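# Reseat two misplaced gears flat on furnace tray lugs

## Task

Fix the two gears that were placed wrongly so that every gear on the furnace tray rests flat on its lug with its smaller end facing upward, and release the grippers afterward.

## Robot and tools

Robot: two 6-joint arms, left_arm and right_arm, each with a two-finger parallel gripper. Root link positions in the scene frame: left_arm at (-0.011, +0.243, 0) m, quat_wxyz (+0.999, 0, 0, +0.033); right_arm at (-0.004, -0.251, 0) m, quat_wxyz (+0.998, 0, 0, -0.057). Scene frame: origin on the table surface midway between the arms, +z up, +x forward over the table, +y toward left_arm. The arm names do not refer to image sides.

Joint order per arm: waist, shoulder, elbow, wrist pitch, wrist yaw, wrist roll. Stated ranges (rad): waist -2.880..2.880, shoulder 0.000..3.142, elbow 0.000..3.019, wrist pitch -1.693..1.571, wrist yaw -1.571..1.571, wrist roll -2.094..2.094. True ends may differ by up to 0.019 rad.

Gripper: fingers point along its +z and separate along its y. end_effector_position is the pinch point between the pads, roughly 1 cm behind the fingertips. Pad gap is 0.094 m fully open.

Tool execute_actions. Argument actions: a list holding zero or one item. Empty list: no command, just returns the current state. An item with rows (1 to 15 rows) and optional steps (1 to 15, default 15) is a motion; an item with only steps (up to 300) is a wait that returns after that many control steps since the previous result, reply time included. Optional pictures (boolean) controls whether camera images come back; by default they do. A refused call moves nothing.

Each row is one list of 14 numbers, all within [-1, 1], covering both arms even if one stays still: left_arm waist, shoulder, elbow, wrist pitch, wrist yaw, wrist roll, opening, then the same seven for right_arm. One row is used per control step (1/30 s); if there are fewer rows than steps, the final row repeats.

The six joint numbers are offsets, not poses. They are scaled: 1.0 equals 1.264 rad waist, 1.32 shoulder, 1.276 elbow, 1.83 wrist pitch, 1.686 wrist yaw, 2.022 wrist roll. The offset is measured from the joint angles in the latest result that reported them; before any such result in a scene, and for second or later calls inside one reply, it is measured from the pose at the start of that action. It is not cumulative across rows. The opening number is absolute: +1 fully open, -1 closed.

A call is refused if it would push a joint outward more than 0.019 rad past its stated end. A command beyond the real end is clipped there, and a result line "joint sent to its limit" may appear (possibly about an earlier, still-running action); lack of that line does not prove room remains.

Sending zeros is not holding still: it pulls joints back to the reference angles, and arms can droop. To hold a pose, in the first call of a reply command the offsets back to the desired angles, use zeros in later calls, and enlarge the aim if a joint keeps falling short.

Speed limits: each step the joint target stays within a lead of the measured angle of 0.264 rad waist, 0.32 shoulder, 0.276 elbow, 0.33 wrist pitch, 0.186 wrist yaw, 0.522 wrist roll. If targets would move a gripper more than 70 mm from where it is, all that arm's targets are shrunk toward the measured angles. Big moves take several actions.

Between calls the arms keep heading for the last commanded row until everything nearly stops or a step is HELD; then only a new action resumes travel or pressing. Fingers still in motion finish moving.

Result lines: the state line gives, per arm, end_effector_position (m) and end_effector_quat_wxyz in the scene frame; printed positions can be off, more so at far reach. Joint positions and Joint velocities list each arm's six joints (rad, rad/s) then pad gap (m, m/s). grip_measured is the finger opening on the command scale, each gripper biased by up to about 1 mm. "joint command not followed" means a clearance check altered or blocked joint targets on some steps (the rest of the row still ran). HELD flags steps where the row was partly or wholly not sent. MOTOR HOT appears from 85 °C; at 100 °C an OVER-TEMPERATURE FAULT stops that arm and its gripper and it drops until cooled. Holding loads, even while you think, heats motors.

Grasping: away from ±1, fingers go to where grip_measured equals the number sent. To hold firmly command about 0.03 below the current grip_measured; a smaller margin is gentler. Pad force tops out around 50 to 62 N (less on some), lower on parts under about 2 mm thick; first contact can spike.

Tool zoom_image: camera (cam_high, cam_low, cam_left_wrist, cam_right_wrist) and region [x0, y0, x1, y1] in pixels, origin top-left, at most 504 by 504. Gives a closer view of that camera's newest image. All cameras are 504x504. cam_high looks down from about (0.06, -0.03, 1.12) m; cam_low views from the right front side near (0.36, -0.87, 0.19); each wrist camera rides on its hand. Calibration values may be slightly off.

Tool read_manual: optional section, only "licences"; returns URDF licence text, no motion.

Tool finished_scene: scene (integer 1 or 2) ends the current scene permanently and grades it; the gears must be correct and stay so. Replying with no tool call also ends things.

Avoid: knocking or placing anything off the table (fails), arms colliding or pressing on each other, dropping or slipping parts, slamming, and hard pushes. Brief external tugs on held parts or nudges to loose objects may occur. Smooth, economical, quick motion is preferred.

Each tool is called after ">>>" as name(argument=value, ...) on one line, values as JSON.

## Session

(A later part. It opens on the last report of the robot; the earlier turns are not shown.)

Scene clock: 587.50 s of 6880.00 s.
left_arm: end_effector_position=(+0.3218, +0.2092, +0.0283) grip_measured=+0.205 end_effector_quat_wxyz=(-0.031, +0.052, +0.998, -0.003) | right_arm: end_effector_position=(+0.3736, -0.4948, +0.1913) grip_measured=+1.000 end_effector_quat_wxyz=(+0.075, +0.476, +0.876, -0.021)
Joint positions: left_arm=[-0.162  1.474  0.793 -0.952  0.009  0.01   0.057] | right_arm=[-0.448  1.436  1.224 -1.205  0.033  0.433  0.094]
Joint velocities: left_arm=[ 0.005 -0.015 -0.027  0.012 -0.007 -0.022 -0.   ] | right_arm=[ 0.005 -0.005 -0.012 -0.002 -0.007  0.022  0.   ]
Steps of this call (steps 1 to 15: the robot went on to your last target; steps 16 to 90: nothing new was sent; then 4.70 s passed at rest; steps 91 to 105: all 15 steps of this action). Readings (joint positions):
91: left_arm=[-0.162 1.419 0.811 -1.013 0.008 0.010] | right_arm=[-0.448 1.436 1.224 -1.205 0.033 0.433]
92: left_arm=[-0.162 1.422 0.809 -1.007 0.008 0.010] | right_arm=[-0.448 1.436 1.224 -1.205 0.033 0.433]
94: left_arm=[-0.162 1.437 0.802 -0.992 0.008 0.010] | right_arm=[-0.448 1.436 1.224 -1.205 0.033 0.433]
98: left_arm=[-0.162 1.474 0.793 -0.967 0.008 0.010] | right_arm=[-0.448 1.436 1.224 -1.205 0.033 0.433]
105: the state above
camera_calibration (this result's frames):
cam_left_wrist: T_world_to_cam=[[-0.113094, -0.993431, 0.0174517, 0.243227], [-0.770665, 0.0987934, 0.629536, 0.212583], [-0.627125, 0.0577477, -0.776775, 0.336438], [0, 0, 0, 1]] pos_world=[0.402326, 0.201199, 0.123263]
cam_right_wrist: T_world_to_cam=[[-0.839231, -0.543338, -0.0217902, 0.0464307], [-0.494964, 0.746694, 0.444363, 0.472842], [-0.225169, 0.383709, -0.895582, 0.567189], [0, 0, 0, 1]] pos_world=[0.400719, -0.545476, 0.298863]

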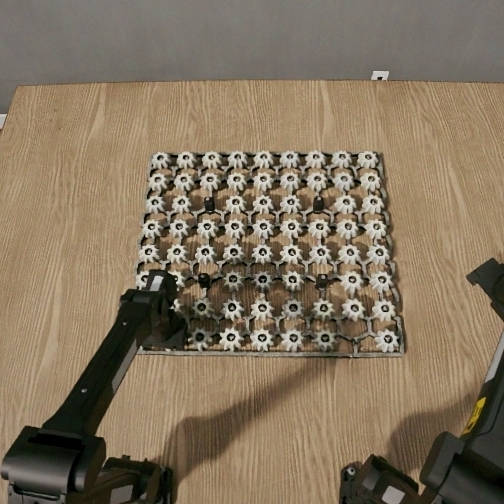

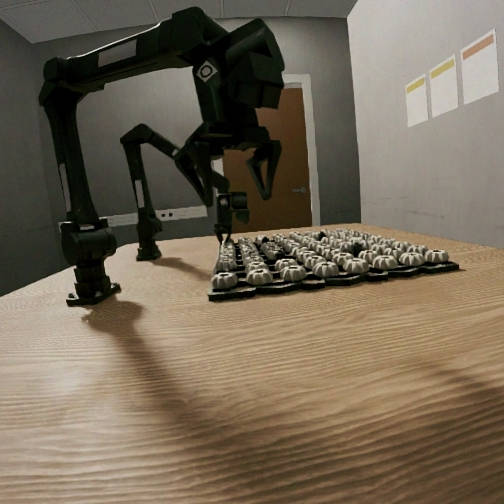

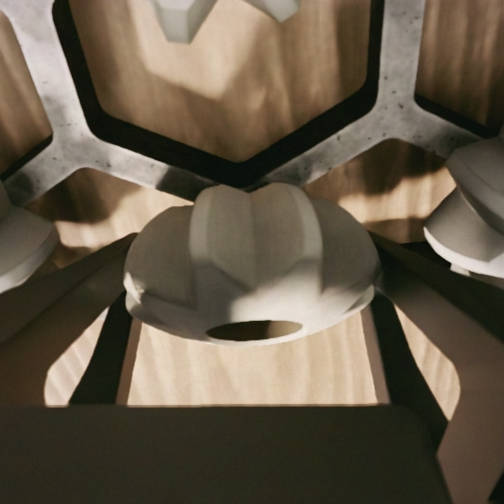

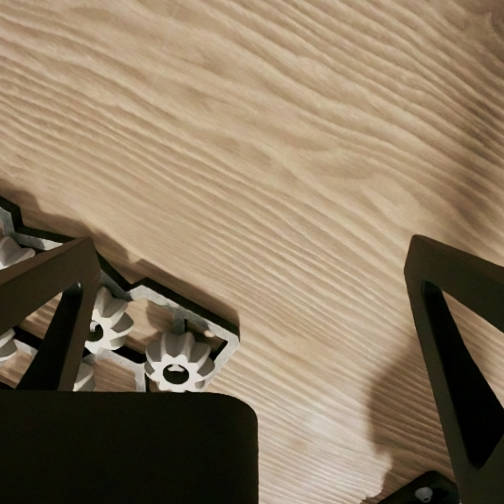

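>>> execute_actions(actions=[{"rows":[[0,-0.015,0,0.005,0,0,0.13,0,0,0,0,0,0,1],[0,-0.03,0,0.015,0,0,0.13,0,0,0,0,0,0,1],[0,-0.04,0,0.03,0,0,0.13,0,0,0,0,0,0,1]]}])

Scene clock: 591.20 s of 6880.00 s.
left_arm: end_effector_position=(+0.3242, +0.2089, +0.0296) grip_measured=+0.205 end_effector_quat_wxyz=(-0.012, +0.052, +0.999, -0.004) | right_arm: end_effector_position=(+0.3736, -0.4948, +0.1913) grip_measured=+1.000 end_effector_quat_wxyz=(+0.075, +0.476, +0.876, -0.021)
Joint positions: left_arm=[-0.162  1.453  0.776 -0.917  0.009  0.01   0.057] | right_arm=[-0.448  1.436  1.224 -1.205  0.033  0.433  0.094]
Joint velocities: left_arm=[ 0.005  0.005  0.002 -0.007  0.037  0.007 -0.001] | right_arm=[-0.015  0.005 -0.012  0.017 -0.051 -0.022  0.   ]
Steps of this call (steps 1 to 15: the robot went on to your last target; steps 16 to 90: nothing new was sent; then 0.20 s passed at rest; steps 91 to 105: all 15 steps of this action). Readings (joint positions):
91: left_arm=[-0.162 1.474 0.793 -0.952 0.009 0.010] | right_arm=[-0.448 1.436 1.224 -1.205 0.033 0.433]
92: left_arm=[-0.162 1.472 0.793 -0.949 0.009 0.010] | right_arm=[-0.448 1.436 1.224 -1.205 0.033 0.433]
94: left_arm=[-0.162 1.464 0.785 -0.931 0.009 0.010] | right_arm=[-0.448 1.436 1.224 -1.205 0.033 0.433]
98: left_arm=[-0.162 1.453 0.776 -0.918 0.009 0.010] | right_arm=[-0.448 1.436 1.224 -1.205 0.033 0.433]
105: the state above
camera_calibration (this result's frames):
cam_left_wrist: T_world_to_cam=[[-0.113747, -0.993363, 0.0170999, 0.243392], [-0.794438, 0.101277, 0.598842, 0.221751], [-0.596599, 0.0545316, -0.800685, 0.330443], [0, 0, 0, 1]] pos_world=[0.400994, 0.201298, 0.127625]
cam_right_wrist: T_world_to_cam=[[-0.839231, -0.543338, -0.0217902, 0.0464307], [-0.494964, 0.746694, 0.444363, 0.472842], [-0.225169, 0.383709, -0.895582, 0.567189], [0, 0, 0, 1]] pos_world=[0.400719, -0.545476, 0.298863]

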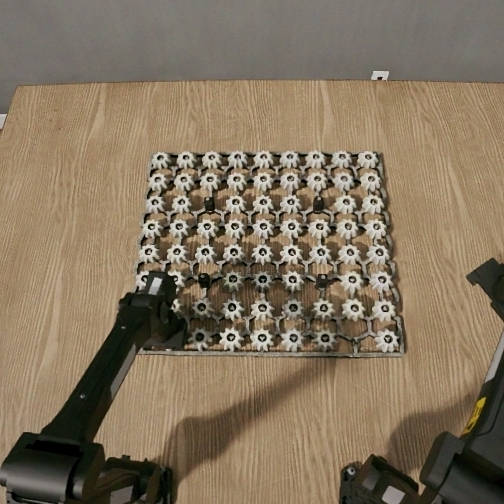

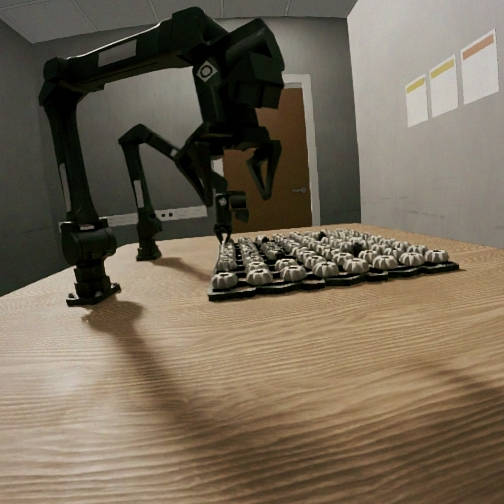

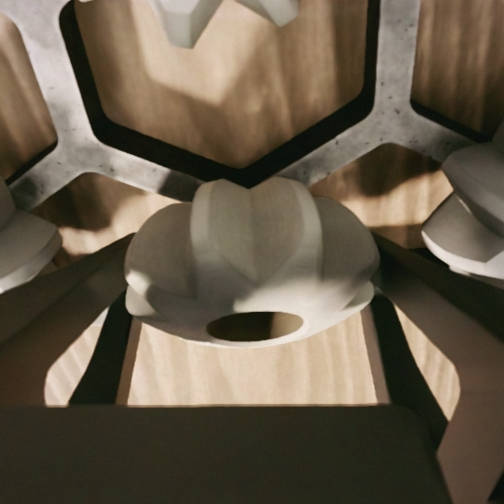

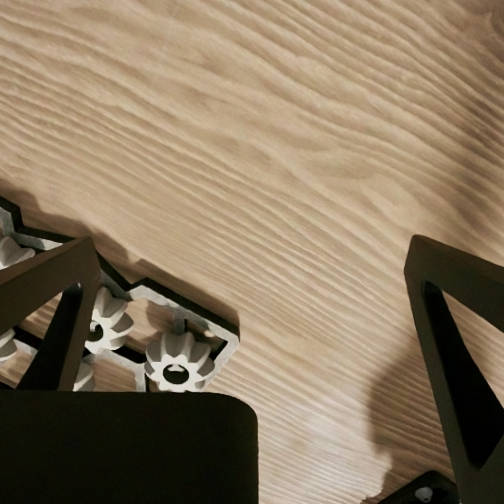

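>>> execute_actions(actions=[{"rows":[[0,-0.01,0.01,-0.02,0,0,0.13,0,0,0,0,0,0,1],[0,-0.025,0.03,-0.05,0,0,0.13,0,0,0,0,0,0,1],[0,-0.04,0.045,-0.08,0,0,0.13,0,0,0,0,0,0,1],[0,-0.05,0.05,-0.11,0,0,0.13,0,0,0,0,0,0,1],[0,-0.07,0.04,-0.11,0,0,0.13,0,0,0,0,0,0,1],[0,-0.09,0.02,-0.11,0,0,0.13,0,0,0,0,0,0,1],[0,-0.11,0,-0.11,0,0,0.13,0,0,0,0,0,0,1],[0,-0.13,-0.02,-0.11,0,0,0.13,0,0,0,0,0,0,1],[0,-0.15,-0.04,-0.1,0,0,0.13,0,0,0,0,0,0,1],[0,-0.17,-0.06,-0.1,0,0,0.13,0,0,0,0,0,0,1],[0,-0.19,-0.08,-0.1,0,0,0.13,0,0,0,0,0,0,1],[0,-0.21,-0.09,-0.1,0,0,0.13,0,0,0,0,0,0,1],[0,-0.225,-0.095,-0.1,0,0,0.13,0,0,0,0,0,0,1]]}], pictures=false)

>>> execute_actions(actions=[{"steps":15}])

Scene clock: 600.43 s of 6880.00 s.
left_arm: end_effector_position=(+0.2401, +0.2175, +0.0679) grip_measured=+0.205 end_effector_quat_wxyz=(-0.028, +0.052, +0.998, -0.002) | right_arm: end_effector_position=(+0.3736, -0.4948, +0.1913) grip_measured=+1.000 end_effector_quat_wxyz=(+0.075, +0.476, +0.876, -0.021)
Joint positions: left_arm=[-0.161  1.168  0.641 -1.099  0.006  0.01   0.057] | right_arm=[-0.448  1.436  1.224 -1.205  0.033  0.433  0.094]
Joint velocities: left_arm=[-0.015 -0.396 -0.271 -0.081 -0.007  0.037  0.   ] | right_arm=[-0.005 -0.015  0.007 -0.007  0.037 -0.022  0.   ]
Steps of this call (steps 1 to 15: the robot went on to your last target; steps 16 to 90: nothing new was sent; then 5.73 s passed at rest; steps 91 to 105: all 15 steps of this action). Readings (joint positions):
91: left_arm=[-0.162 1.453 0.776 -0.922 0.009 0.010] | right_arm=[-0.448 1.436 1.224 -1.205 0.033 0.433]
92: left_arm=[-0.162 1.453 0.777 -0.936 0.008 0.010] | right_arm=[-0.448 1.436 1.224 -1.205 0.033 0.433]
94: left_arm=[-0.161 1.448 0.792 -0.988 0.006 0.010] | right_arm=[-0.448 1.436 1.224 -1.205 0.033 0.433]
98: left_arm=[-0.161 1.374 0.776 -1.089 0.006 0.010] | right_arm=[-0.448 1.436 1.224 -1.205 0.033 0.433]
105: the state above

Scene clock: 600.93 s of 6880.00 s.
left_arm: end_effector_position=(+0.2366, +0.2178, +0.0677) grip_measured=+0.205 end_effector_quat_wxyz=(-0.028, +0.052, +0.998, -0.002) | right_arm: end_effector_position=(+0.3736, -0.4948, +0.1913) grip_measured=+1.000 end_effector_quat_wxyz=(+0.075, +0.476, +0.876, -0.021)
Joint positions: left_arm=[-0.161  1.157  0.632 -1.101  0.006  0.01   0.057] | right_arm=[-0.448  1.436  1.224 -1.205  0.033  0.433  0.094]
Joint velocities: left_arm=[-0.005 -0.005  0.022  0.012 -0.081 -0.037  0.001] | right_arm=[-0.015  0.005  0.002  0.002  0.051 -0.037  0.   ]
Steps of this call (steps 1 to 15: the robot went on to your last target). Readings (joint positions):
1: left_arm=[-0.161 1.159 0.634 -1.100 0.006 0.010] | right_arm=[-0.448 1.436 1.224 -1.205 0.033 0.433]
2: left_arm=[-0.161 1.157 0.632 -1.101 0.006 0.010] | right_arm=[-0.448 1.436 1.224 -1.205 0.033 0.433]
4: left_arm=[-0.161 1.157 0.632 -1.101 0.006 0.010] | right_arm=[-0.448 1.436 1.224 -1.205 0.033 0.433]
8: left_arm=[-0.161 1.157 0.632 -1.101 0.006 0.010] | right_arm=[-0.448 1.436 1.224 -1.205 0.033 0.433]
15: the state above
camera_calibration (this result's frames):
cam_left_wrist: T_world_to_cam=[[-0.112991, -0.993488, 0.0146517, 0.241686], [-0.775367, 0.0973855, 0.623957, 0.123051], [-0.621321, 0.0591409, -0.781321, 0.311741], [0, 0, 0, 1]] pos_world=[0.316409, 0.209692, 0.16325]
cam_right_wrist: T_world_to_cam=[[-0.839231, -0.543338, -0.0217902, 0.0464307], [-0.494964, 0.746694, 0.444363, 0.472842], [-0.225169, 0.383709, -0.895582, 0.567189], [0, 0, 0, 1]] pos_world=[0.400719, -0.545476, 0.298863]

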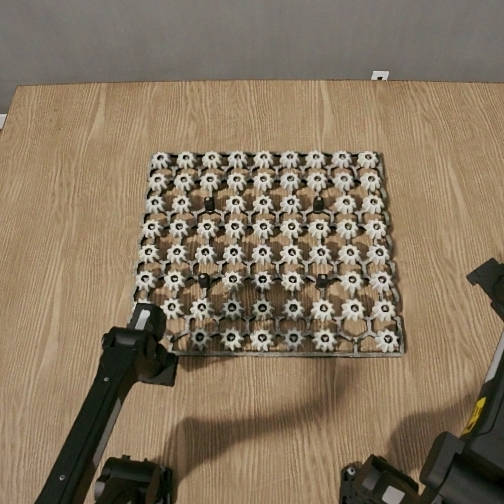

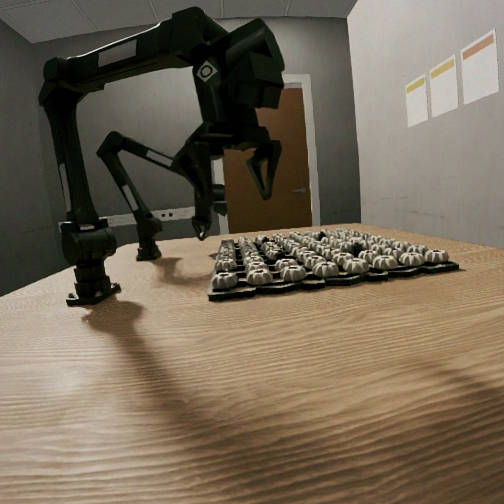

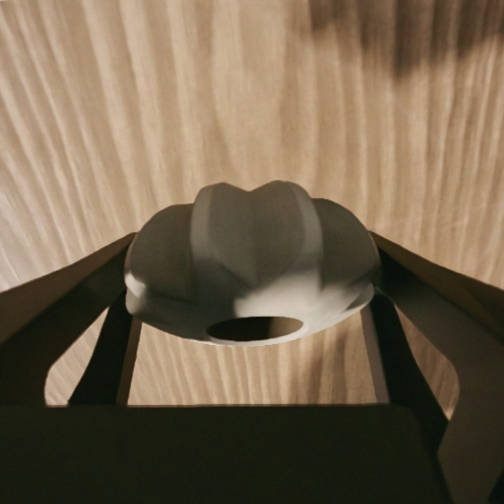

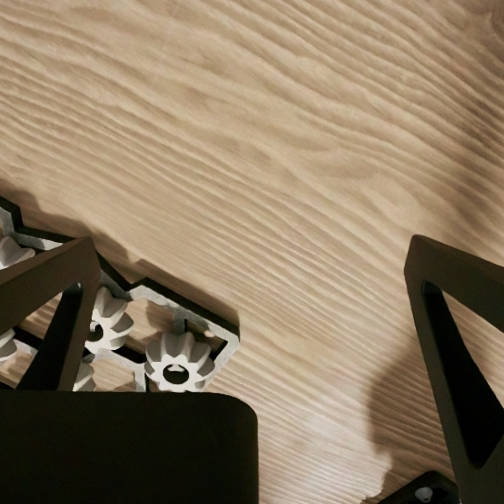

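>>> execute_actions(actions=[{"rows":[[0,0.015,-0.01,0.015,0,0,0.13,0,0,0,0,0,0,1],[0,0.03,-0.02,0.03,0,0,0.13,0,0,0,0,0,0,1],[0,0.045,-0.03,0.05,0,0,0.13,0,0,0,0,0,0,1],[0,0.055,-0.035,0.065,0,0,0.13,0,0,0,0,0,0,1],[0,0.055,-0.035,0.065,0,0,0.13,0,0,0,0,0,0,1],[0,0.055,-0.035,0.065,0,0,0.13,0,0,0,0,0,0,1],[0,0.055,-0.035,0.065,0,0,0.13,0,0,0,0,0,0,1],[0,0.055,-0.035,0.065,0,0,0.13,0,0,0,0,0,0,1]]}])

Scene clock: 609.50 s of 6880.00 s.
left_arm: end_effector_position=(+0.2263, +0.2188, +0.0270) grip_measured=+0.205 end_effector_quat_wxyz=(-0.049, +0.052, +0.997, -0.001) | right_arm: end_effector_position=(+0.3736, -0.4948, +0.1913) grip_measured=+1.000 end_effector_quat_wxyz=(+0.075, +0.476, +0.876, -0.021)
Joint positions: left_arm=[-0.161  1.244  0.567 -0.991  0.006  0.01   0.057] | right_arm=[-0.448  1.436  1.224 -1.205  0.033  0.433  0.094]
Joint velocities: left_arm=[-0.005 -0.005 -0.002 -0.002 -0.022 -0.022  0.   ] | right_arm=[-0.005 -0.015 -0.002  0.002 -0.022 -0.022  0.   ]
Steps of this call (steps 1 to 15: the robot went on to your last target; steps 16 to 90: nothing new was sent; then 5.07 s passed at rest; steps 91 to 105: all 15 steps of this action). Readings (joint positions):
91: left_arm=[-0.161 1.158 0.630 -1.097 0.006 0.010] | right_arm=[-0.448 1.436 1.224 -1.205 0.033 0.433]
92: left_arm=[-0.161 1.161 0.625 -1.086 0.006 0.010] | right_arm=[-0.448 1.436 1.224 -1.205 0.033 0.433]
94: left_arm=[-0.161 1.181 0.605 -1.042 0.006 0.010] | right_arm=[-0.448 1.436 1.224 -1.205 0.033 0.433]
98: left_arm=[-0.161 1.238 0.573 -0.996 0.006 0.010] | right_arm=[-0.448 1.436 1.224 -1.205 0.033 0.433]
105: the state above
camera_calibration (this result's frames):
cam_left_wrist: T_world_to_cam=[[-0.112357, -0.993548, 0.0154334, 0.241936], [-0.748375, 0.0948281, 0.656462, 0.133906], [-0.65369, 0.0622079, -0.754201, 0.279375], [0, 0, 0, 1]] pos_world=[0.31002, 0.210297, 0.119067]
cam_right_wrist: T_world_to_cam=[[-0.839231, -0.543338, -0.0217902, 0.0464307], [-0.494964, 0.746694, 0.444363, 0.472842], [-0.225169, 0.383709, -0.895582, 0.567189], [0, 0, 0, 1]] pos_world=[0.400719, -0.545476, 0.298863]

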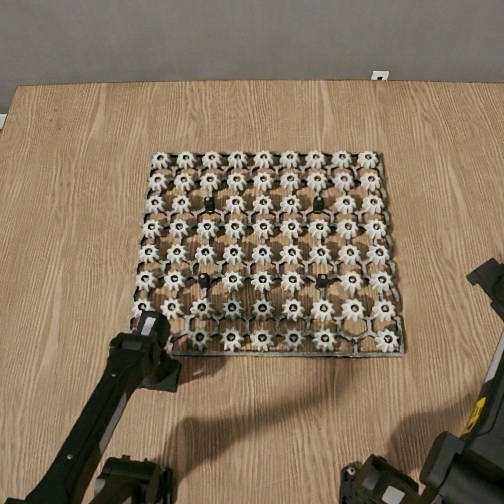

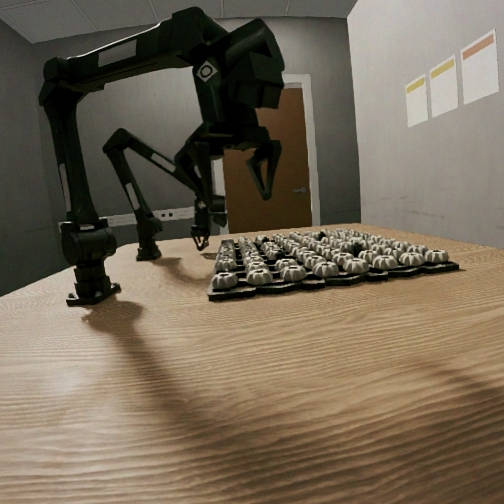

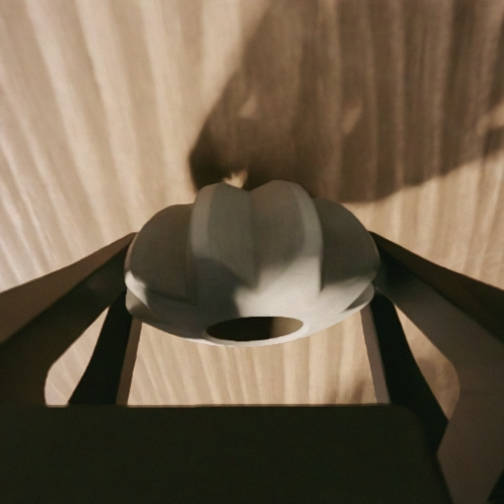

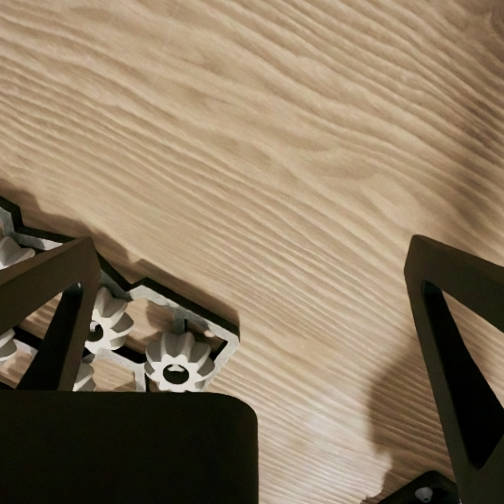

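>>> execute_actions(actions=[{"rows":[[0,0.008,0,0.01,0,0,0.19,0,0,0,0,0,0,1],[0,0.014,0,0.02,0,0,0.19,0,0,0,0,0,0,1],[0,0.02,0,0.03,0,0,0.2,0,0,0,0,0,0,1],[0,0.02,0,0.03,0,0,0.2,0,0,0,0,0,0,1],[0,0.02,0,0.03,0,0,0.2,0,0,0,0,0,0,1],[0,0.02,0,0.03,0,0,0.21,0,0,0,0,0,0,1],[0,0.02,0,0.03,0,0,0.22,0,0,0,0,0,0,1],[0,0.02,0,0.03,0,0,0.24,0,0,0,0,0,0,1],[0,0.02,0,0.03,0,0,0.27,0,0,0,0,0,0,1],[0,0.02,0,0.03,0,0,0.32,0,0,0,0,0,0,1],[0,0.02,0,0.03,0,0,0.4,0,0,0,0,0,0,1],[0,0.02,0,0.03,0,0,0.5,0,0,0,0,0,0,1]]}])

Scene clock: 617.83 s of 6880.00 s.
left_arm: end_effector_position=(+0.2295, +0.2185, +0.0170) grip_measured=+0.496 end_effector_quat_wxyz=(-0.045, +0.052, +0.998, -0.001) | right_arm: end_effector_position=(+0.3736, -0.4948, +0.1913) grip_measured=+1.000 end_effector_quat_wxyz=(+0.075, +0.476, +0.876, -0.021)
Joint positions: left_arm=[-0.161  1.273  0.557 -0.945  0.006  0.01   0.07 ] | right_arm=[-0.448  1.436  1.224 -1.205  0.033  0.433  0.094]
Joint velocities: left_arm=[-0.005  0.005 -0.002  0.007  0.022 -0.022  0.001] | right_arm=[-0.015 -0.005 -0.032 -0.012 -0.007 -0.051  0.   ]
Steps of this call (steps 1 to 15: the robot went on to your last target; steps 16 to 90: nothing new was sent; then 4.83 s passed at rest; steps 91 to 105: all 15 steps of this action). Readings (joint positions):
91: left_arm=[-0.161 1.244 0.566 -0.989 0.006 0.010] | right_arm=[-0.448 1.436 1.224 -1.205 0.033 0.433]
92: left_arm=[-0.161 1.246 0.564 -0.983 0.006 0.010] | right_arm=[-0.448 1.436 1.224 -1.205 0.033 0.433]
94: left_arm=[-0.161 1.255 0.560 -0.962 0.006 0.010] | right_arm=[-0.448 1.436 1.224 -1.205 0.033 0.433]
98: left_arm=[-0.161 1.272 0.557 -0.946 0.006 0.010] | right_arm=[-0.448 1.436 1.224 -1.205 0.033 0.433]
105: the state above
camera_calibration (this result's frames):
cam_left_wrist: T_world_to_cam=[[-0.112467, -0.993538, 0.0153015, 0.242174], [-0.753092, 0.095275, 0.65098, 0.14398], [-0.648231, 0.0616906, -0.75894, 0.272919], [0, 0, 0, 1]] pos_world=[0.312581, 0.210055, 0.109696]
cam_right_wrist: T_world_to_cam=[[-0.839231, -0.543338, -0.0217902, 0.0464307], [-0.494964, 0.746694, 0.444363, 0.472842], [-0.225169, 0.383709, -0.895582, 0.567189], [0, 0, 0, 1]] pos_world=[0.400719, -0.545476, 0.298863]

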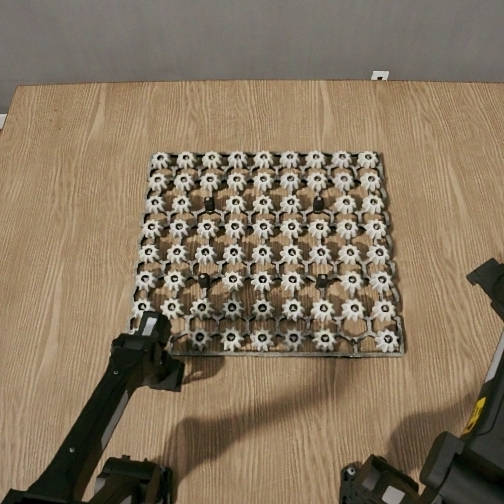

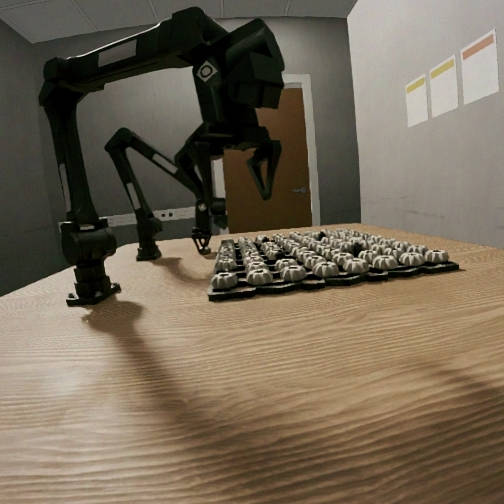

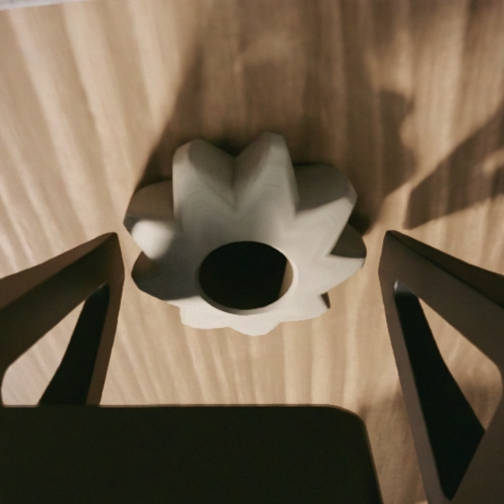

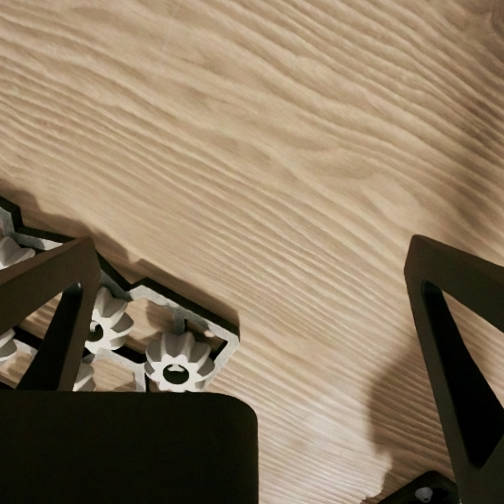

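>>> execute_actions(actions=[{"rows":[[0,0.012,0,0.004,0,0,0.42,0,0,0,0,0,0,1],[0,0.012,0,0.004,0,0,0.36,0,0,0,0,0,0,1],[0,0.012,0,0.004,0,0,0.3,0,0,0,0,0,0,1],[0,0.012,0,0.004,0,0,0.25,0,0,0,0,0,0,1],[0,0.012,0,0.004,0,0,0.21,0,0,0,0,0,0,1],[0,0.012,0,0.004,0,0,0.17,0,0,0,0,0,0,1],[0,0.012,0,0.004,0,0,0.13,0,0,0,0,0,0,1],[0,0.012,0,0.004,0,0,0.1,0,0,0,0,0,0,1]]}], pictures=false)

>>> execute_actions(actions=[{"steps":20}])

Scene clock: 625.53 s of 6880.00 s.
left_arm: end_effector_position=(+0.2288, +0.2187, +0.0158) grip_measured=+0.203 end_effector_quat_wxyz=(-0.048, +0.052, +0.998, -0.001) | right_arm: end_effector_position=(+0.3736, -0.4948, +0.1913) grip_measured=+1.000 end_effector_quat_wxyz=(+0.075, +0.476, +0.876, -0.021)
Joint positions: left_arm=[-0.161  1.278  0.557 -0.945  0.005  0.01   0.057] | right_arm=[-0.448  1.436  1.224 -1.205  0.033  0.433  0.094]
Joint velocities: left_arm=[-0.024  0.005  0.002 -0.017  0.037  0.007 -0.   ] | right_arm=[-0.005 -0.005 -0.002 -0.007  0.022  0.007  0.   ]
Steps of this call (steps 1 to 15: the robot went on to your last target; steps 16 to 90: nothing new was sent; then 4.20 s passed at rest; steps 91 to 105: all 15 steps of this action). Readings (joint positions):
91: left_arm=[-0.161 1.273 0.557 -0.945 0.006 0.010] | right_arm=[-0.448 1.436 1.224 -1.205 0.033 0.433]
92: left_arm=[-0.161 1.274 0.557 -0.945 0.006 0.010] | right_arm=[-0.448 1.436 1.224 -1.205 0.033 0.433]
94: left_arm=[-0.161 1.277 0.557 -0.945 0.005 0.010] | right_arm=[-0.448 1.436 1.224 -1.205 0.033 0.433]
98: left_arm=[-0.161 1.278 0.557 -0.945 0.005 0.010] | right_arm=[-0.448 1.436 1.224 -1.205 0.033 0.433]
105: the state above

Scene clock: 626.20 s of 6880.00 s.
left_arm: end_effector_position=(+0.2288, +0.2187, +0.0158) grip_measured=+0.203 end_effector_quat_wxyz=(-0.048, +0.052, +0.998, -0.001) | right_arm: end_effector_position=(+0.3736, -0.4948, +0.1913) grip_measured=+1.000 end_effector_quat_wxyz=(+0.075, +0.476, +0.876, -0.021)
Joint positions: left_arm=[-0.161  1.278  0.557 -0.945  0.005  0.01   0.057] | right_arm=[-0.448  1.436  1.224 -1.205  0.033  0.433  0.094]
Joint velocities: left_arm=[ 0.005 -0.005 -0.002 -0.002 -0.022 -0.051  0.   ] | right_arm=[-0.015  0.005 -0.007 -0.017 -0.007  0.051  0.   ]
Steps of this call (steps 1 to 15: the robot went on to your last target; steps 16 to 20: nothing new was sent). Readings (joint positions):
1: left_arm=[-0.161 1.278 0.557 -0.945 0.005 0.010] | right_arm=[-0.448 1.436 1.224 -1.205 0.033 0.433]
2: left_arm=[-0.161 1.278 0.557 -0.945 0.005 0.010] | right_arm=[-0.448 1.436 1.224 -1.205 0.033 0.433]
4: left_arm=[-0.161 1.278 0.557 -0.945 0.005 0.010] | right_arm=[-0.448 1.436 1.224 -1.205 0.033 0.433]
8: left_arm=[-0.161 1.278 0.557 -0.945 0.005 0.010] | right_arm=[-0.448 1.436 1.224 -1.205 0.033 0.433]
20: the state above
All arms were judged still, so your last target was given up. Only a new action makes them travel on or press farther. Fingers that are still opening or closing keep moving.
camera_calibration (this result's frames):
cam_left_wrist: T_world_to_cam=[[-0.112454, -0.993549, 0.0146465, 0.242322], [-0.749411, 0.0944817, 0.655329, 0.143561], [-0.652485, 0.0627178, -0.755202, 0.27223], [0, 0, 0, 1]] pos_world=[0.312462, 0.210121, 0.10796]
cam_right_wrist: T_world_to_cam=[[-0.839231, -0.543338, -0.0217902, 0.0464307], [-0.494964, 0.746694, 0.444363, 0.472842], [-0.225169, 0.383709, -0.895582, 0.567189], [0, 0, 0, 1]] pos_world=[0.400719, -0.545476, 0.298863]

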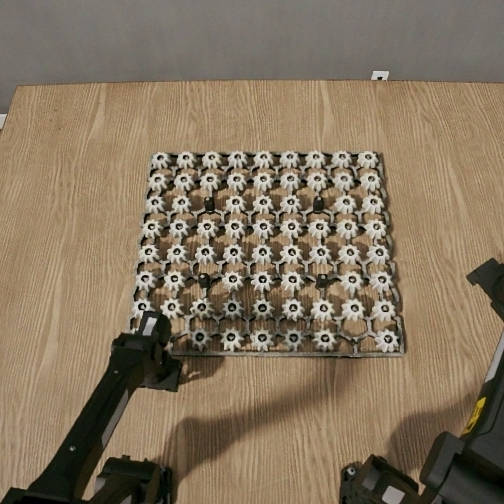

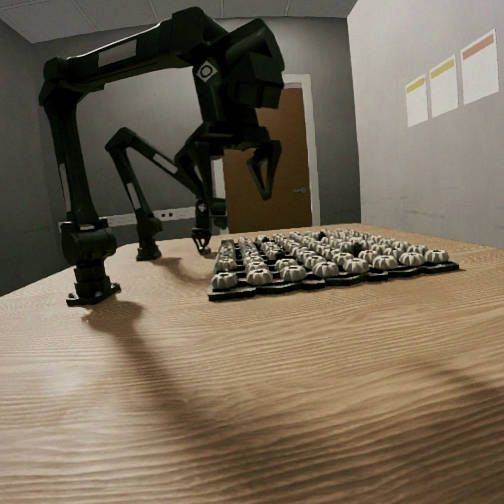

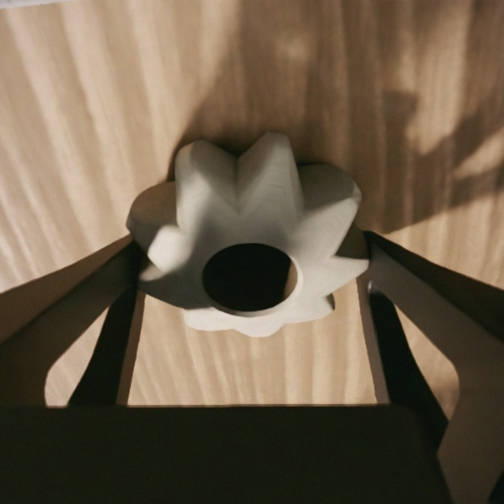

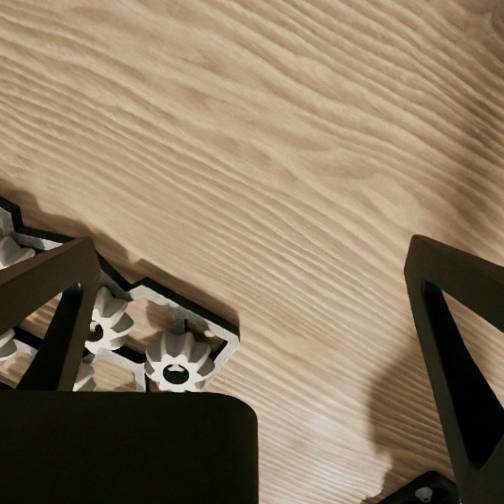

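>>> execute_actions(actions=[{"rows":[[0,0,0,0,0,0,0.3,0,0,0,0,0,0,1],[0,0,0,0,0,0,0.6,0,0,0,0,0,0,1],[0,0,0,0,0,0,0.6,0,0,0,0,0,0,1],[0,-0.05,0.03,-0.05,0,0,0.6,0,0,0,0,0,0,1],[0,-0.1,0.06,-0.09,0,0,0.6,0,0,0,0,0,0,1],[0,-0.1,0.06,-0.09,0,0,0.6,0,0,0,0,0,0,1],[0,-0.1,0.06,-0.09,0,0,0.6,0,0,0,0,0,0,1],[0,-0.1,0.06,-0.09,0,0,0.6,0,0,0,0,0,0,1],[0.5,-0.1,0.06,-0.09,0,0,0.6,0,0,0,0,0,0,1]]}], pictures=false)

>>> execute_actions(actions=[{"steps":20}])

>>> zoom_image(camera="cam_high", region=[110, 290, 260, 410])

>>> zoom_image(camera="cam_low", region=[160, 220, 280, 280])

Scene clock: 639.03 s of 6880.00 s.
left_arm: end_effector_position=(+0.2069, +0.3450, +0.0643) grip_measured=+0.597 end_effector_quat_wxyz=(-0.027, -0.215, +0.976, -0.009) | right_arm: end_effector_position=(+0.3736, -0.4948, +0.1913) grip_measured=+1.000 end_effector_quat_wxyz=(+0.075, +0.476, +0.876, -0.021)
Joint positions: left_arm=[ 0.378  1.139  0.609 -1.097  0.006  0.01   0.075] | right_arm=[-0.448  1.436  1.224 -1.205  0.033  0.433  0.094]
Joint velocities: left_arm=[ 2.427 -0.015  0.037  0.002 -0.125  0.022 -0.   ] | right_arm=[-0.005  0.005 -0.007 -0.012 -0.066 -0.007  0.   ]
Steps of this call (steps 1 to 90: nothing new was sent; then 9.33 s passed at rest; steps 91 to 105: all 15 steps of this action). Readings (joint positions):
91: left_arm=[-0.161 1.278 0.557 -0.945 0.005 0.010] | right_arm=[-0.448 1.436 1.224 -1.205 0.033 0.433]
92: left_arm=[-0.161 1.278 0.557 -0.945 0.005 0.010] | right_arm=[-0.448 1.436 1.224 -1.205 0.033 0.433]
94: left_arm=[-0.161 1.275 0.557 -0.958 0.005 0.010] | right_arm=[-0.448 1.436 1.224 -1.205 0.033 0.433]
98: left_arm=[-0.161 1.182 0.568 -1.083 0.005 0.010] | right_arm=[-0.448 1.436 1.224 -1.205 0.033 0.433]
105: the state above

Scene clock: 639.70 s of 6880.00 s.
left_arm: end_effector_position=(+0.1951, +0.3656, +0.0644) grip_measured=+0.597 end_effector_quat_wxyz=(-0.029, -0.262, +0.965, -0.009) | right_arm: end_effector_position=(+0.3736, -0.4948, +0.1913) grip_measured=+1.000 end_effector_quat_wxyz=(+0.075, +0.476, +0.876, -0.021)
Joint positions: left_arm=[ 0.474  1.139  0.609 -1.101  0.002  0.01   0.075] | right_arm=[-0.448  1.436  1.224 -1.205  0.033  0.433  0.094]
Joint velocities: left_arm=[ 0.005 -0.005  0.007 -0.012 -0.037  0.007 -0.001] | right_arm=[-0.015 -0.015 -0.017 -0.002 -0.022 -0.022  0.   ]
Steps of this call (steps 1 to 20: the robot went on to your last target). Readings (joint positions):
1: left_arm=[0.447 1.139 0.609 -1.097 0.002 0.010] | right_arm=[-0.448 1.436 1.224 -1.205 0.033 0.433]
2: left_arm=[0.489 1.139 0.609 -1.098 -0.000 0.010] | right_arm=[-0.448 1.436 1.224 -1.205 0.033 0.433]
4: left_arm=[0.506 1.139 0.609 -1.100 -0.001 0.010] | right_arm=[-0.448 1.436 1.224 -1.205 0.033 0.433]
8: left_arm=[0.478 1.139 0.609 -1.101 0.002 0.010] | right_arm=[-0.448 1.436 1.224 -1.205 0.033 0.433]
20: the state above
camera_calibration (this result's frames):
cam_left_wrist: T_world_to_cam=[[0.498048, -0.86708, 0.0109909, 0.218658], [-0.678084, -0.381527, 0.628204, 0.234417], [-0.540509, -0.320329, -0.777971, 0.397389], [0, 0, 0, 1]] pos_world=[0.264844, 0.406325, 0.159493]
cam_right_wrist: T_world_to_cam=[[-0.839231, -0.543338, -0.0217902, 0.0464307], [-0.494964, 0.746694, 0.444363, 0.472842], [-0.225169, 0.383709, -0.895582, 0.567189], [0, 0, 0, 1]] pos_world=[0.400719, -0.545476, 0.298863]

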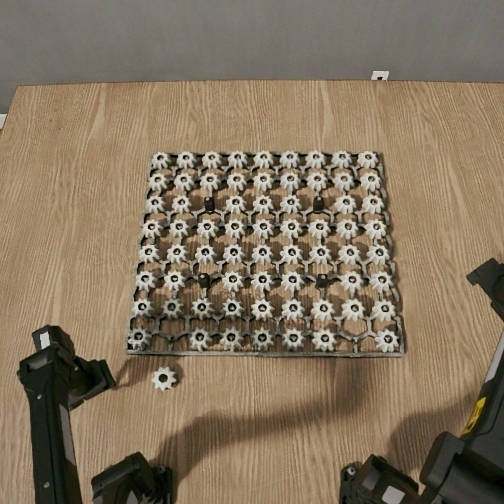

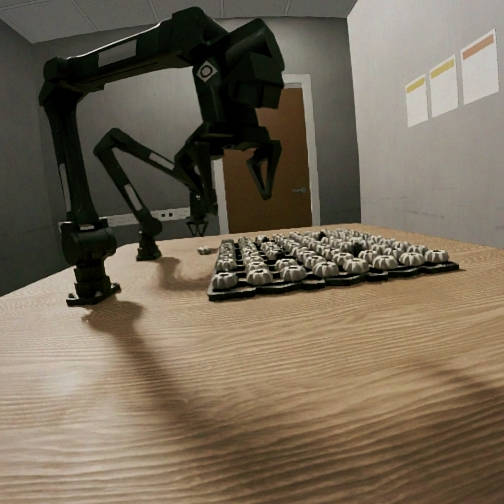

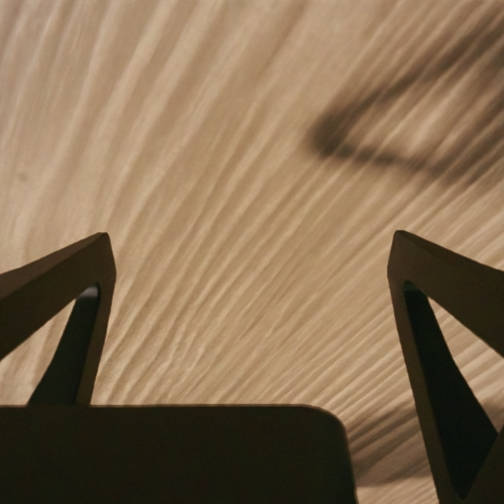

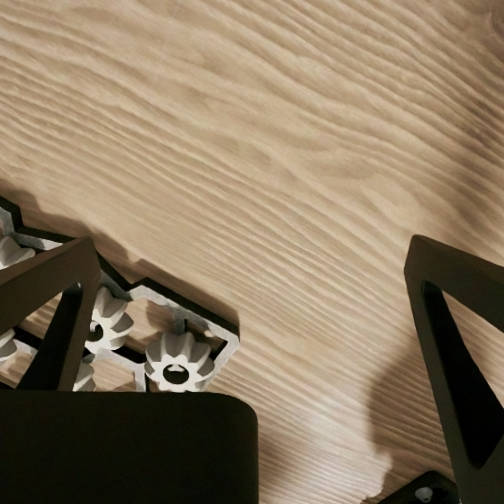

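Region (110, 290, 260, 410) of cam_high's 504x504 image, scaled by 3.360, with more detail than that image has; it fills the top 403 rows of this view, and the rest is white.

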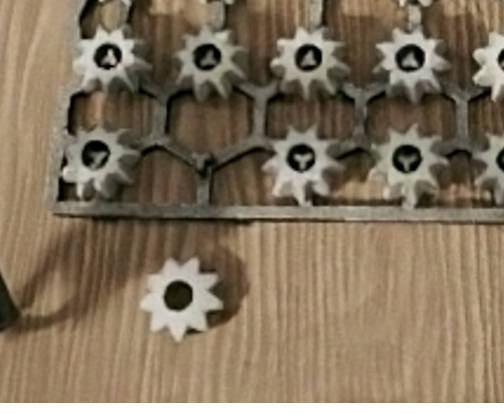

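Region (160, 220, 280, 280) of cam_low's 504x504 image, scaled by 4.200, with more detail than that image has.

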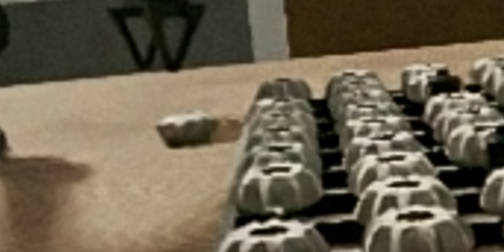

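>>> execute_actions(actions=[{"rows":[[-0.5,0,0,0,0,0,0.6,0,0,0,0,0,0,1],[-0.515,0,0,0,0,0,0.6,0,0,0,0,0,0,1],[-0.502,0,0,0,0,0,0.6,0,0,0,0,0,0,1],[-0.502,0,0,0,0,0,0.6,0,0,0,0,0,0,1],[-0.502,0,0,0,0,0,0.6,0,0,0,0,0,0,1],[-0.502,0,0,0,0,0,0.6,0,0,0,0,0,0,1],[-0.502,0,0,0,0,0,0.6,0,0,0,0,0,0,1],[-0.502,0,0,0,0,0,0.6,0,0,0,0,0,0,1],[-0.502,0,0,0,0,0,0.6,0,0,0,0,0,0,1],[-0.502,0.04,-0.015,0.035,0,0,0.5,0,0,0,0,0,0,1],[-0.502,0.08,-0.03,0.065,0,0,0.5,0,0,0,0,0,0,1],[-0.502,0.105,-0.045,0.088,0,0,0.5,0,0,0,0,0,0,1]]}], pictures=false)

>>> execute_actions(actions=[{"steps":20}])

Scene clock: 647.20 s of 6880.00 s.
left_arm: end_effector_position=(+0.2295, +0.2172, +0.0211) grip_measured=+0.503 end_effector_quat_wxyz=(-0.045, +0.055, +0.997, -0.001) | right_arm: end_effector_position=(+0.3736, -0.4948, +0.1913) grip_measured=+1.000 end_effector_quat_wxyz=(+0.075, +0.476, +0.876, -0.021)
Joint positions: left_arm=[-0.167  1.263  0.563 -0.96   0.005  0.009  0.071] | right_arm=[-0.448  1.436  1.224 -1.205  0.033  0.433  0.094]
Joint velocities: left_arm=[ 0.122  0.708 -0.276  0.227 -0.051  0.037  0.   ] | right_arm=[-0.015 -0.005  0.017 -0.017 -0.051 -0.007  0.   ]
Steps of this call (steps 1 to 15: the robot went on to your last target; steps 16 to 90: nothing new was sent; then 4.00 s passed at rest; steps 91 to 105: all 15 steps of this action). Readings (joint positions):
91: left_arm=[0.453 1.139 0.609 -1.101 -0.007 0.010] | right_arm=[-0.448 1.436 1.224 -1.205 0.033 0.433]
92: left_arm=[0.392 1.139 0.609 -1.101 -0.009 0.009] | right_arm=[-0.448 1.436 1.224 -1.205 0.033 0.433]
94: left_arm=[0.215 1.139 0.609 -1.101 -0.005 0.009] | right_arm=[-0.448 1.436 1.224 -1.205 0.033 0.433]
98: left_arm=[-0.137 1.139 0.609 -1.101 0.006 0.009] | right_arm=[-0.448 1.436 1.224 -1.205 0.033 0.433]
105: the state above

Scene clock: 647.87 s of 6880.00 s.
left_arm: end_effector_position=(+0.2210, +0.2194, +0.0105) grip_measured=+0.503 end_effector_quat_wxyz=(-0.061, +0.053, +0.997, +0.002) | right_arm: end_effector_position=(+0.3736, -0.4948, +0.1913) grip_measured=+1.000 end_effector_quat_wxyz=(+0.075, +0.476, +0.876, -0.021)
Joint positions: left_arm=[-0.164  1.29   0.546 -0.949  0.002  0.01   0.071] | right_arm=[-0.448  1.436  1.224 -1.205  0.033  0.433  0.094]
Joint velocities: left_arm=[ 0.005 -0.005  0.017  0.002  0.037  0.022  0.001] | right_arm=[-0.005  0.005 -0.007  0.007 -0.037 -0.022  0.   ]
Steps of this call (steps 1 to 20: the robot went on to your last target). Readings (joint positions):
1: left_arm=[-0.164 1.282 0.554 -0.955 0.005 0.009] | right_arm=[-0.448 1.436 1.224 -1.205 0.033 0.433]
2: left_arm=[-0.164 1.293 0.546 -0.954 0.004 0.010] | right_arm=[-0.448 1.436 1.224 -1.205 0.033 0.433]
4: left_arm=[-0.164 1.290 0.546 -0.949 0.002 0.010] | right_arm=[-0.448 1.436 1.224 -1.205 0.033 0.433]
8: left_arm=[-0.164 1.290 0.546 -0.949 0.002 0.010] | right_arm=[-0.448 1.436 1.224 -1.205 0.033 0.433]
20: the state above
camera_calibration (this result's frames):
cam_left_wrist: T_world_to_cam=[[-0.114711, -0.993325, 0.0120931, 0.242723], [-0.731929, 0.0927423, 0.67504, 0.137385], [-0.671656, 0.068583, -0.737682, 0.265801], [0, 0, 0, 1]] pos_world=[0.306926, 0.210132, 0.100401]
cam_right_wrist: T_world_to_cam=[[-0.839231, -0.543338, -0.0217902, 0.0464307], [-0.494964, 0.746694, 0.444363, 0.472842], [-0.225169, 0.383709, -0.895582, 0.567189], [0, 0, 0, 1]] pos_world=[0.400719, -0.545476, 0.298863]

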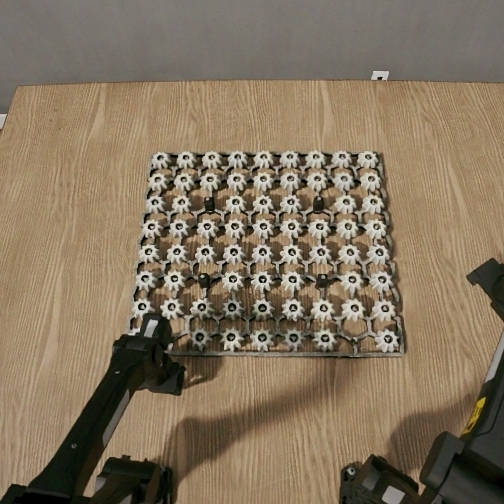

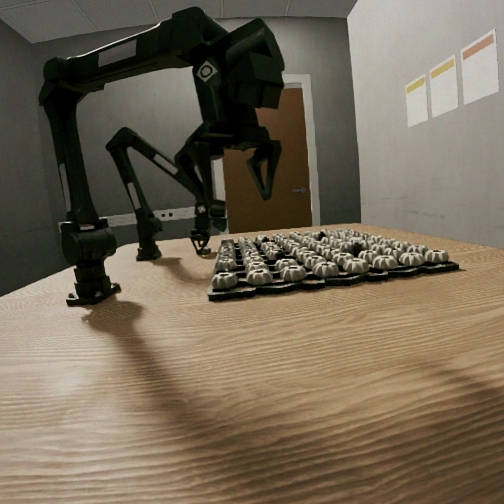

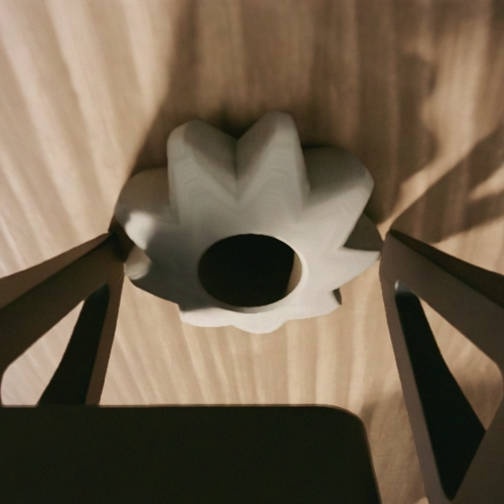

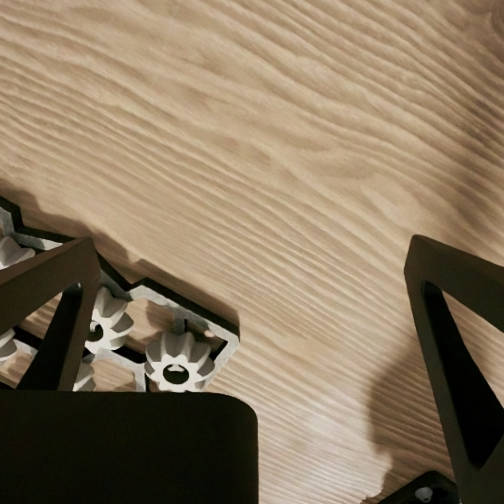

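Move out .008 (q4 +.035), close.

>>> execute_actions(actions=[{"rows":[[0,-0.004,0,0.012,0,0,0.5,0,0,0,0,0,0,1],[0,-0.004,0,0.022,0,0,0.5,0,0,0,0,0,0,1],[0,-0.004,0,0.022,0,0,0.5,0,0,0,0,0,0,1],[0,-0.004,0,0.022,0,0,0.5,0,0,0,0,0,0,1],[0,-0.004,0,0.022,0,0,0.42,0,0,0,0,0,0,1],[0,-0.004,0,0.022,0,0,0.35,0,0,0,0,0,0,1],[0,-0.004,0,0.022,0,0,0.29,0,0,0,0,0,0,1],[0,-0.004,0,0.022,0,0,0.24,0,0,0,0,0,0,1],[0,-0.004,0,0.022,0,0,0.2,0,0,0,0,0,0,1],[0,-0.004,0,0.022,0,0,0.16,0,0,0,0,0,0,1],[0,-0.004,0,0.022,0,0,0.12,0,0,0,0,0,0,1]]}], pictures=false)

>>> execute_actions(actions=[{"steps":20}], pictures=false)

Scene clock: 657.10 s of 6880.00 s.
left_arm: end_effector_position=(+0.2272, +0.2194, +0.0098) grip_measured=+0.200 end_effector_quat_wxyz=(-0.048, +0.053, +0.997, +0.003) | right_arm: end_effector_position=(+0.3736, -0.4948, +0.1913) grip_measured=+1.000 end_effector_quat_wxyz=(+0.075, +0.476, +0.876, -0.021)
Joint positions: left_arm=[-0.164  1.29   0.546 -0.923 -0.001  0.01   0.056] | right_arm=[-0.448  1.436  1.224 -1.205  0.033  0.433  0.094]
Joint velocities: left_arm=[-0.015 -0.005 -0.022  0.007 -0.037 -0.095  0.   ] | right_arm=[-0.015 -0.015 -0.022  0.002 -0.022 -0.007  0.   ]
Steps of this call (steps 1 to 15: the robot went on to your last target; steps 16 to 90: nothing new was sent; then 5.73 s passed at rest; steps 91 to 105: all 15 steps of this action). Readings (joint positions):
91: left_arm=[-0.164 1.290 0.546 -0.947 0.002 0.010] | right_arm=[-0.448 1.436 1.224 -1.205 0.033 0.433]
92: left_arm=[-0.164 1.290 0.546 -0.942 0.002 0.010] | right_arm=[-0.448 1.436 1.224 -1.205 0.033 0.433]
94: left_arm=[-0.164 1.290 0.546 -0.932 0.002 0.010] | right_arm=[-0.448 1.436 1.224 -1.205 0.033 0.433]
98: left_arm=[-0.164 1.290 0.546 -0.924 -0.001 0.010] | right_arm=[-0.448 1.436 1.224 -1.205 0.033 0.433]
105: the state above

Scene clock: 657.77 s of 6880.00 s.
left_arm: end_effector_position=(+0.2272, +0.2194, +0.0098) grip_measured=+0.200 end_effector_quat_wxyz=(-0.048, +0.053, +0.997, +0.003) | right_arm: end_effector_position=(+0.3736, -0.4948, +0.1913) grip_measured=+1.000 end_effector_quat_wxyz=(+0.075, +0.476, +0.876, -0.021)
Joint positions: left_arm=[-0.164  1.29   0.546 -0.923 -0.001  0.01   0.056] | right_arm=[-0.448  1.436  1.224 -1.205  0.033  0.433  0.094]
Joint velocities: left_arm=[ 0.005 -0.005 -0.012 -0.007 -0.022 -0.022 -0.002] | right_arm=[-0.005  0.005  0.007  0.012 -0.081  0.037  0.   ]
Steps of this call (steps 1 to 15: the robot went on to your last target; steps 16 to 20: nothing new was sent). Readings (joint positions):
1: left_arm=[-0.164 1.290 0.546 -0.923 -0.001 0.010] | right_arm=[-0.448 1.436 1.224 -1.205 0.033 0.433]
2: left_arm=[-0.164 1.290 0.546 -0.923 -0.001 0.010] | right_arm=[-0.448 1.436 1.224 -1.205 0.033 0.433]
4: left_arm=[-0.164 1.290 0.546 -0.923 -0.001 0.010] | right_arm=[-0.448 1.436 1.224 -1.205 0.033 0.433]
8: left_arm=[-0.164 1.290 0.546 -0.923 -0.001 0.010] | right_arm=[-0.448 1.436 1.224 -1.205 0.033 0.433]
20: the state above
All arms were judged still, so your last target was given up. Only a new action makes them travel on or press farther. Fingers that are still opening or closing keep moving.

>>> execute_actions(actions=[{"rows":[[0,-0.015,0.01,-0.01,0,0,0.13,0,0,0,0,0,0,1],[0,-0.04,0.03,-0.03,0,0,0.13,0,0,0,0,0,0,1],[0.02,-0.07,0.05,-0.05,0,0,0.13,0,0,0,0,0,0,1],[0.05,-0.08,0.07,-0.06,0,0,0.13,0,0,0,0,0,0,1],[0.09,-0.08,0.07,-0.06,0,0,0.13,0,0,0,0,0,0,1],[0.13,-0.08,0.07,-0.04,0,0,0.13,0,0,0,0,0,0,1],[0.17,-0.08,0.07,-0.01,0,0,0.13,0,0,0,0,0,0,1],[0.21,-0.08,0.07,0.03,0,0,0.13,0,0,0,0,0,0,1],[0.25,-0.08,0.07,0.07,0,0,0.13,0,0,0,0,0,0,1],[0.29,-0.08,0.07,0.12,0,0,0.13,0,0,0,0,0,0,1],[0.33,-0.08,0.07,0.17,0,0,0.13,0,0,0,0,0,0,1],[0.37,-0.08,0.07,0.22,0,0,0.13,0,0,0,0,0,0,1],[0.41,-0.08,0.07,0.27,0,0,0.13,0,0,0,0,0,0,1],[0.45,-0.08,0.07,0.32,0,0,0.13,0,0,0,0,0,0,1],[0.485,-0.08,0.07,0.37,0,0,0.13,0,0,0,0,0,0,1]]}], pictures=false)

>>> execute_actions(actions=[{"steps":15}], pictures=false)

Scene clock: 667.10 s of 6880.00 s.
left_arm: end_effector_position=(+0.3097, +0.3663, +0.0526) grip_measured=+0.200 end_effector_quat_wxyz=(+0.184, -0.176, +0.967, +0.034) | right_arm: end_effector_position=(+0.3736, -0.4948, +0.1913) grip_measured=+1.000 end_effector_quat_wxyz=(+0.075, +0.476, +0.876, -0.021)
Joint positions: left_arm=[ 0.303  1.194  0.56  -0.561  0.002  0.01   0.056] | right_arm=[-0.448  1.436  1.224 -1.205  0.033  0.433  0.094]
Joint velocities: left_arm=[ 1.167 -0.024  0.007  1.863 -0.007  0.007  0.   ] | right_arm=[-0.005 -0.005 -0.002  0.002 -0.051  0.066  0.   ]
Steps of this call (steps 1 to 90: nothing new was sent; then 5.83 s passed at rest; steps 91 to 105: all 15 steps of this action). Readings (joint positions):
91: left_arm=[-0.164 1.289 0.546 -0.924 -0.001 0.010] | right_arm=[-0.448 1.436 1.224 -1.205 0.033 0.433]
92: left_arm=[-0.164 1.287 0.546 -0.930 -0.001 0.010] | right_arm=[-0.448 1.436 1.224 -1.205 0.033 0.433]
94: left_arm=[-0.155 1.264 0.547 -0.973 -0.000 0.010] | right_arm=[-0.448 1.436 1.224 -1.205 0.033 0.433]
98: left_arm=[-0.013 1.201 0.557 -0.973 0.004 0.010] | right_arm=[-0.448 1.436 1.224 -1.205 0.033 0.433]
105: the state above

Scene clock: 667.60 s of 6880.00 s.
left_arm: end_effector_position=(+0.3458, +0.4488, +0.0953) grip_measured=+0.200 end_effector_quat_wxyz=(+0.322, -0.240, +0.911, +0.090) | right_arm: end_effector_position=(+0.3736, -0.4948, +0.1913) grip_measured=+1.000 end_effector_quat_wxyz=(+0.075, +0.476, +0.876, -0.021)
Joint positions: left_arm=[ 0.456  1.194  0.576 -0.271 -0.004  0.01   0.056] | right_arm=[-0.448  1.436  1.224 -1.205  0.033  0.433  0.094]
Joint velocities: left_arm=[-0.015 -0.005 -0.007 -0.022 -0.022 -0.037 -0.001] | right_arm=[-0.005 -0.024 -0.002 -0.002  0.095 -0.007  0.   ]
Steps of this call (steps 1 to 15: the robot went on to your last target). Readings (joint positions):
1: left_arm=[0.342 1.194 0.560 -0.498 0.002 0.010] | right_arm=[-0.448 1.436 1.224 -1.205 0.033 0.433]
2: left_arm=[0.377 1.194 0.560 -0.438 0.001 0.010] | right_arm=[-0.448 1.436 1.224 -1.205 0.033 0.433]
4: left_arm=[0.431 1.194 0.563 -0.341 -0.002 0.010] | right_arm=[-0.448 1.436 1.224 -1.205 0.033 0.433]
8: left_arm=[0.461 1.194 0.576 -0.275 -0.004 0.010] | right_arm=[-0.448 1.436 1.224 -1.205 0.033 0.433]
15: the state above


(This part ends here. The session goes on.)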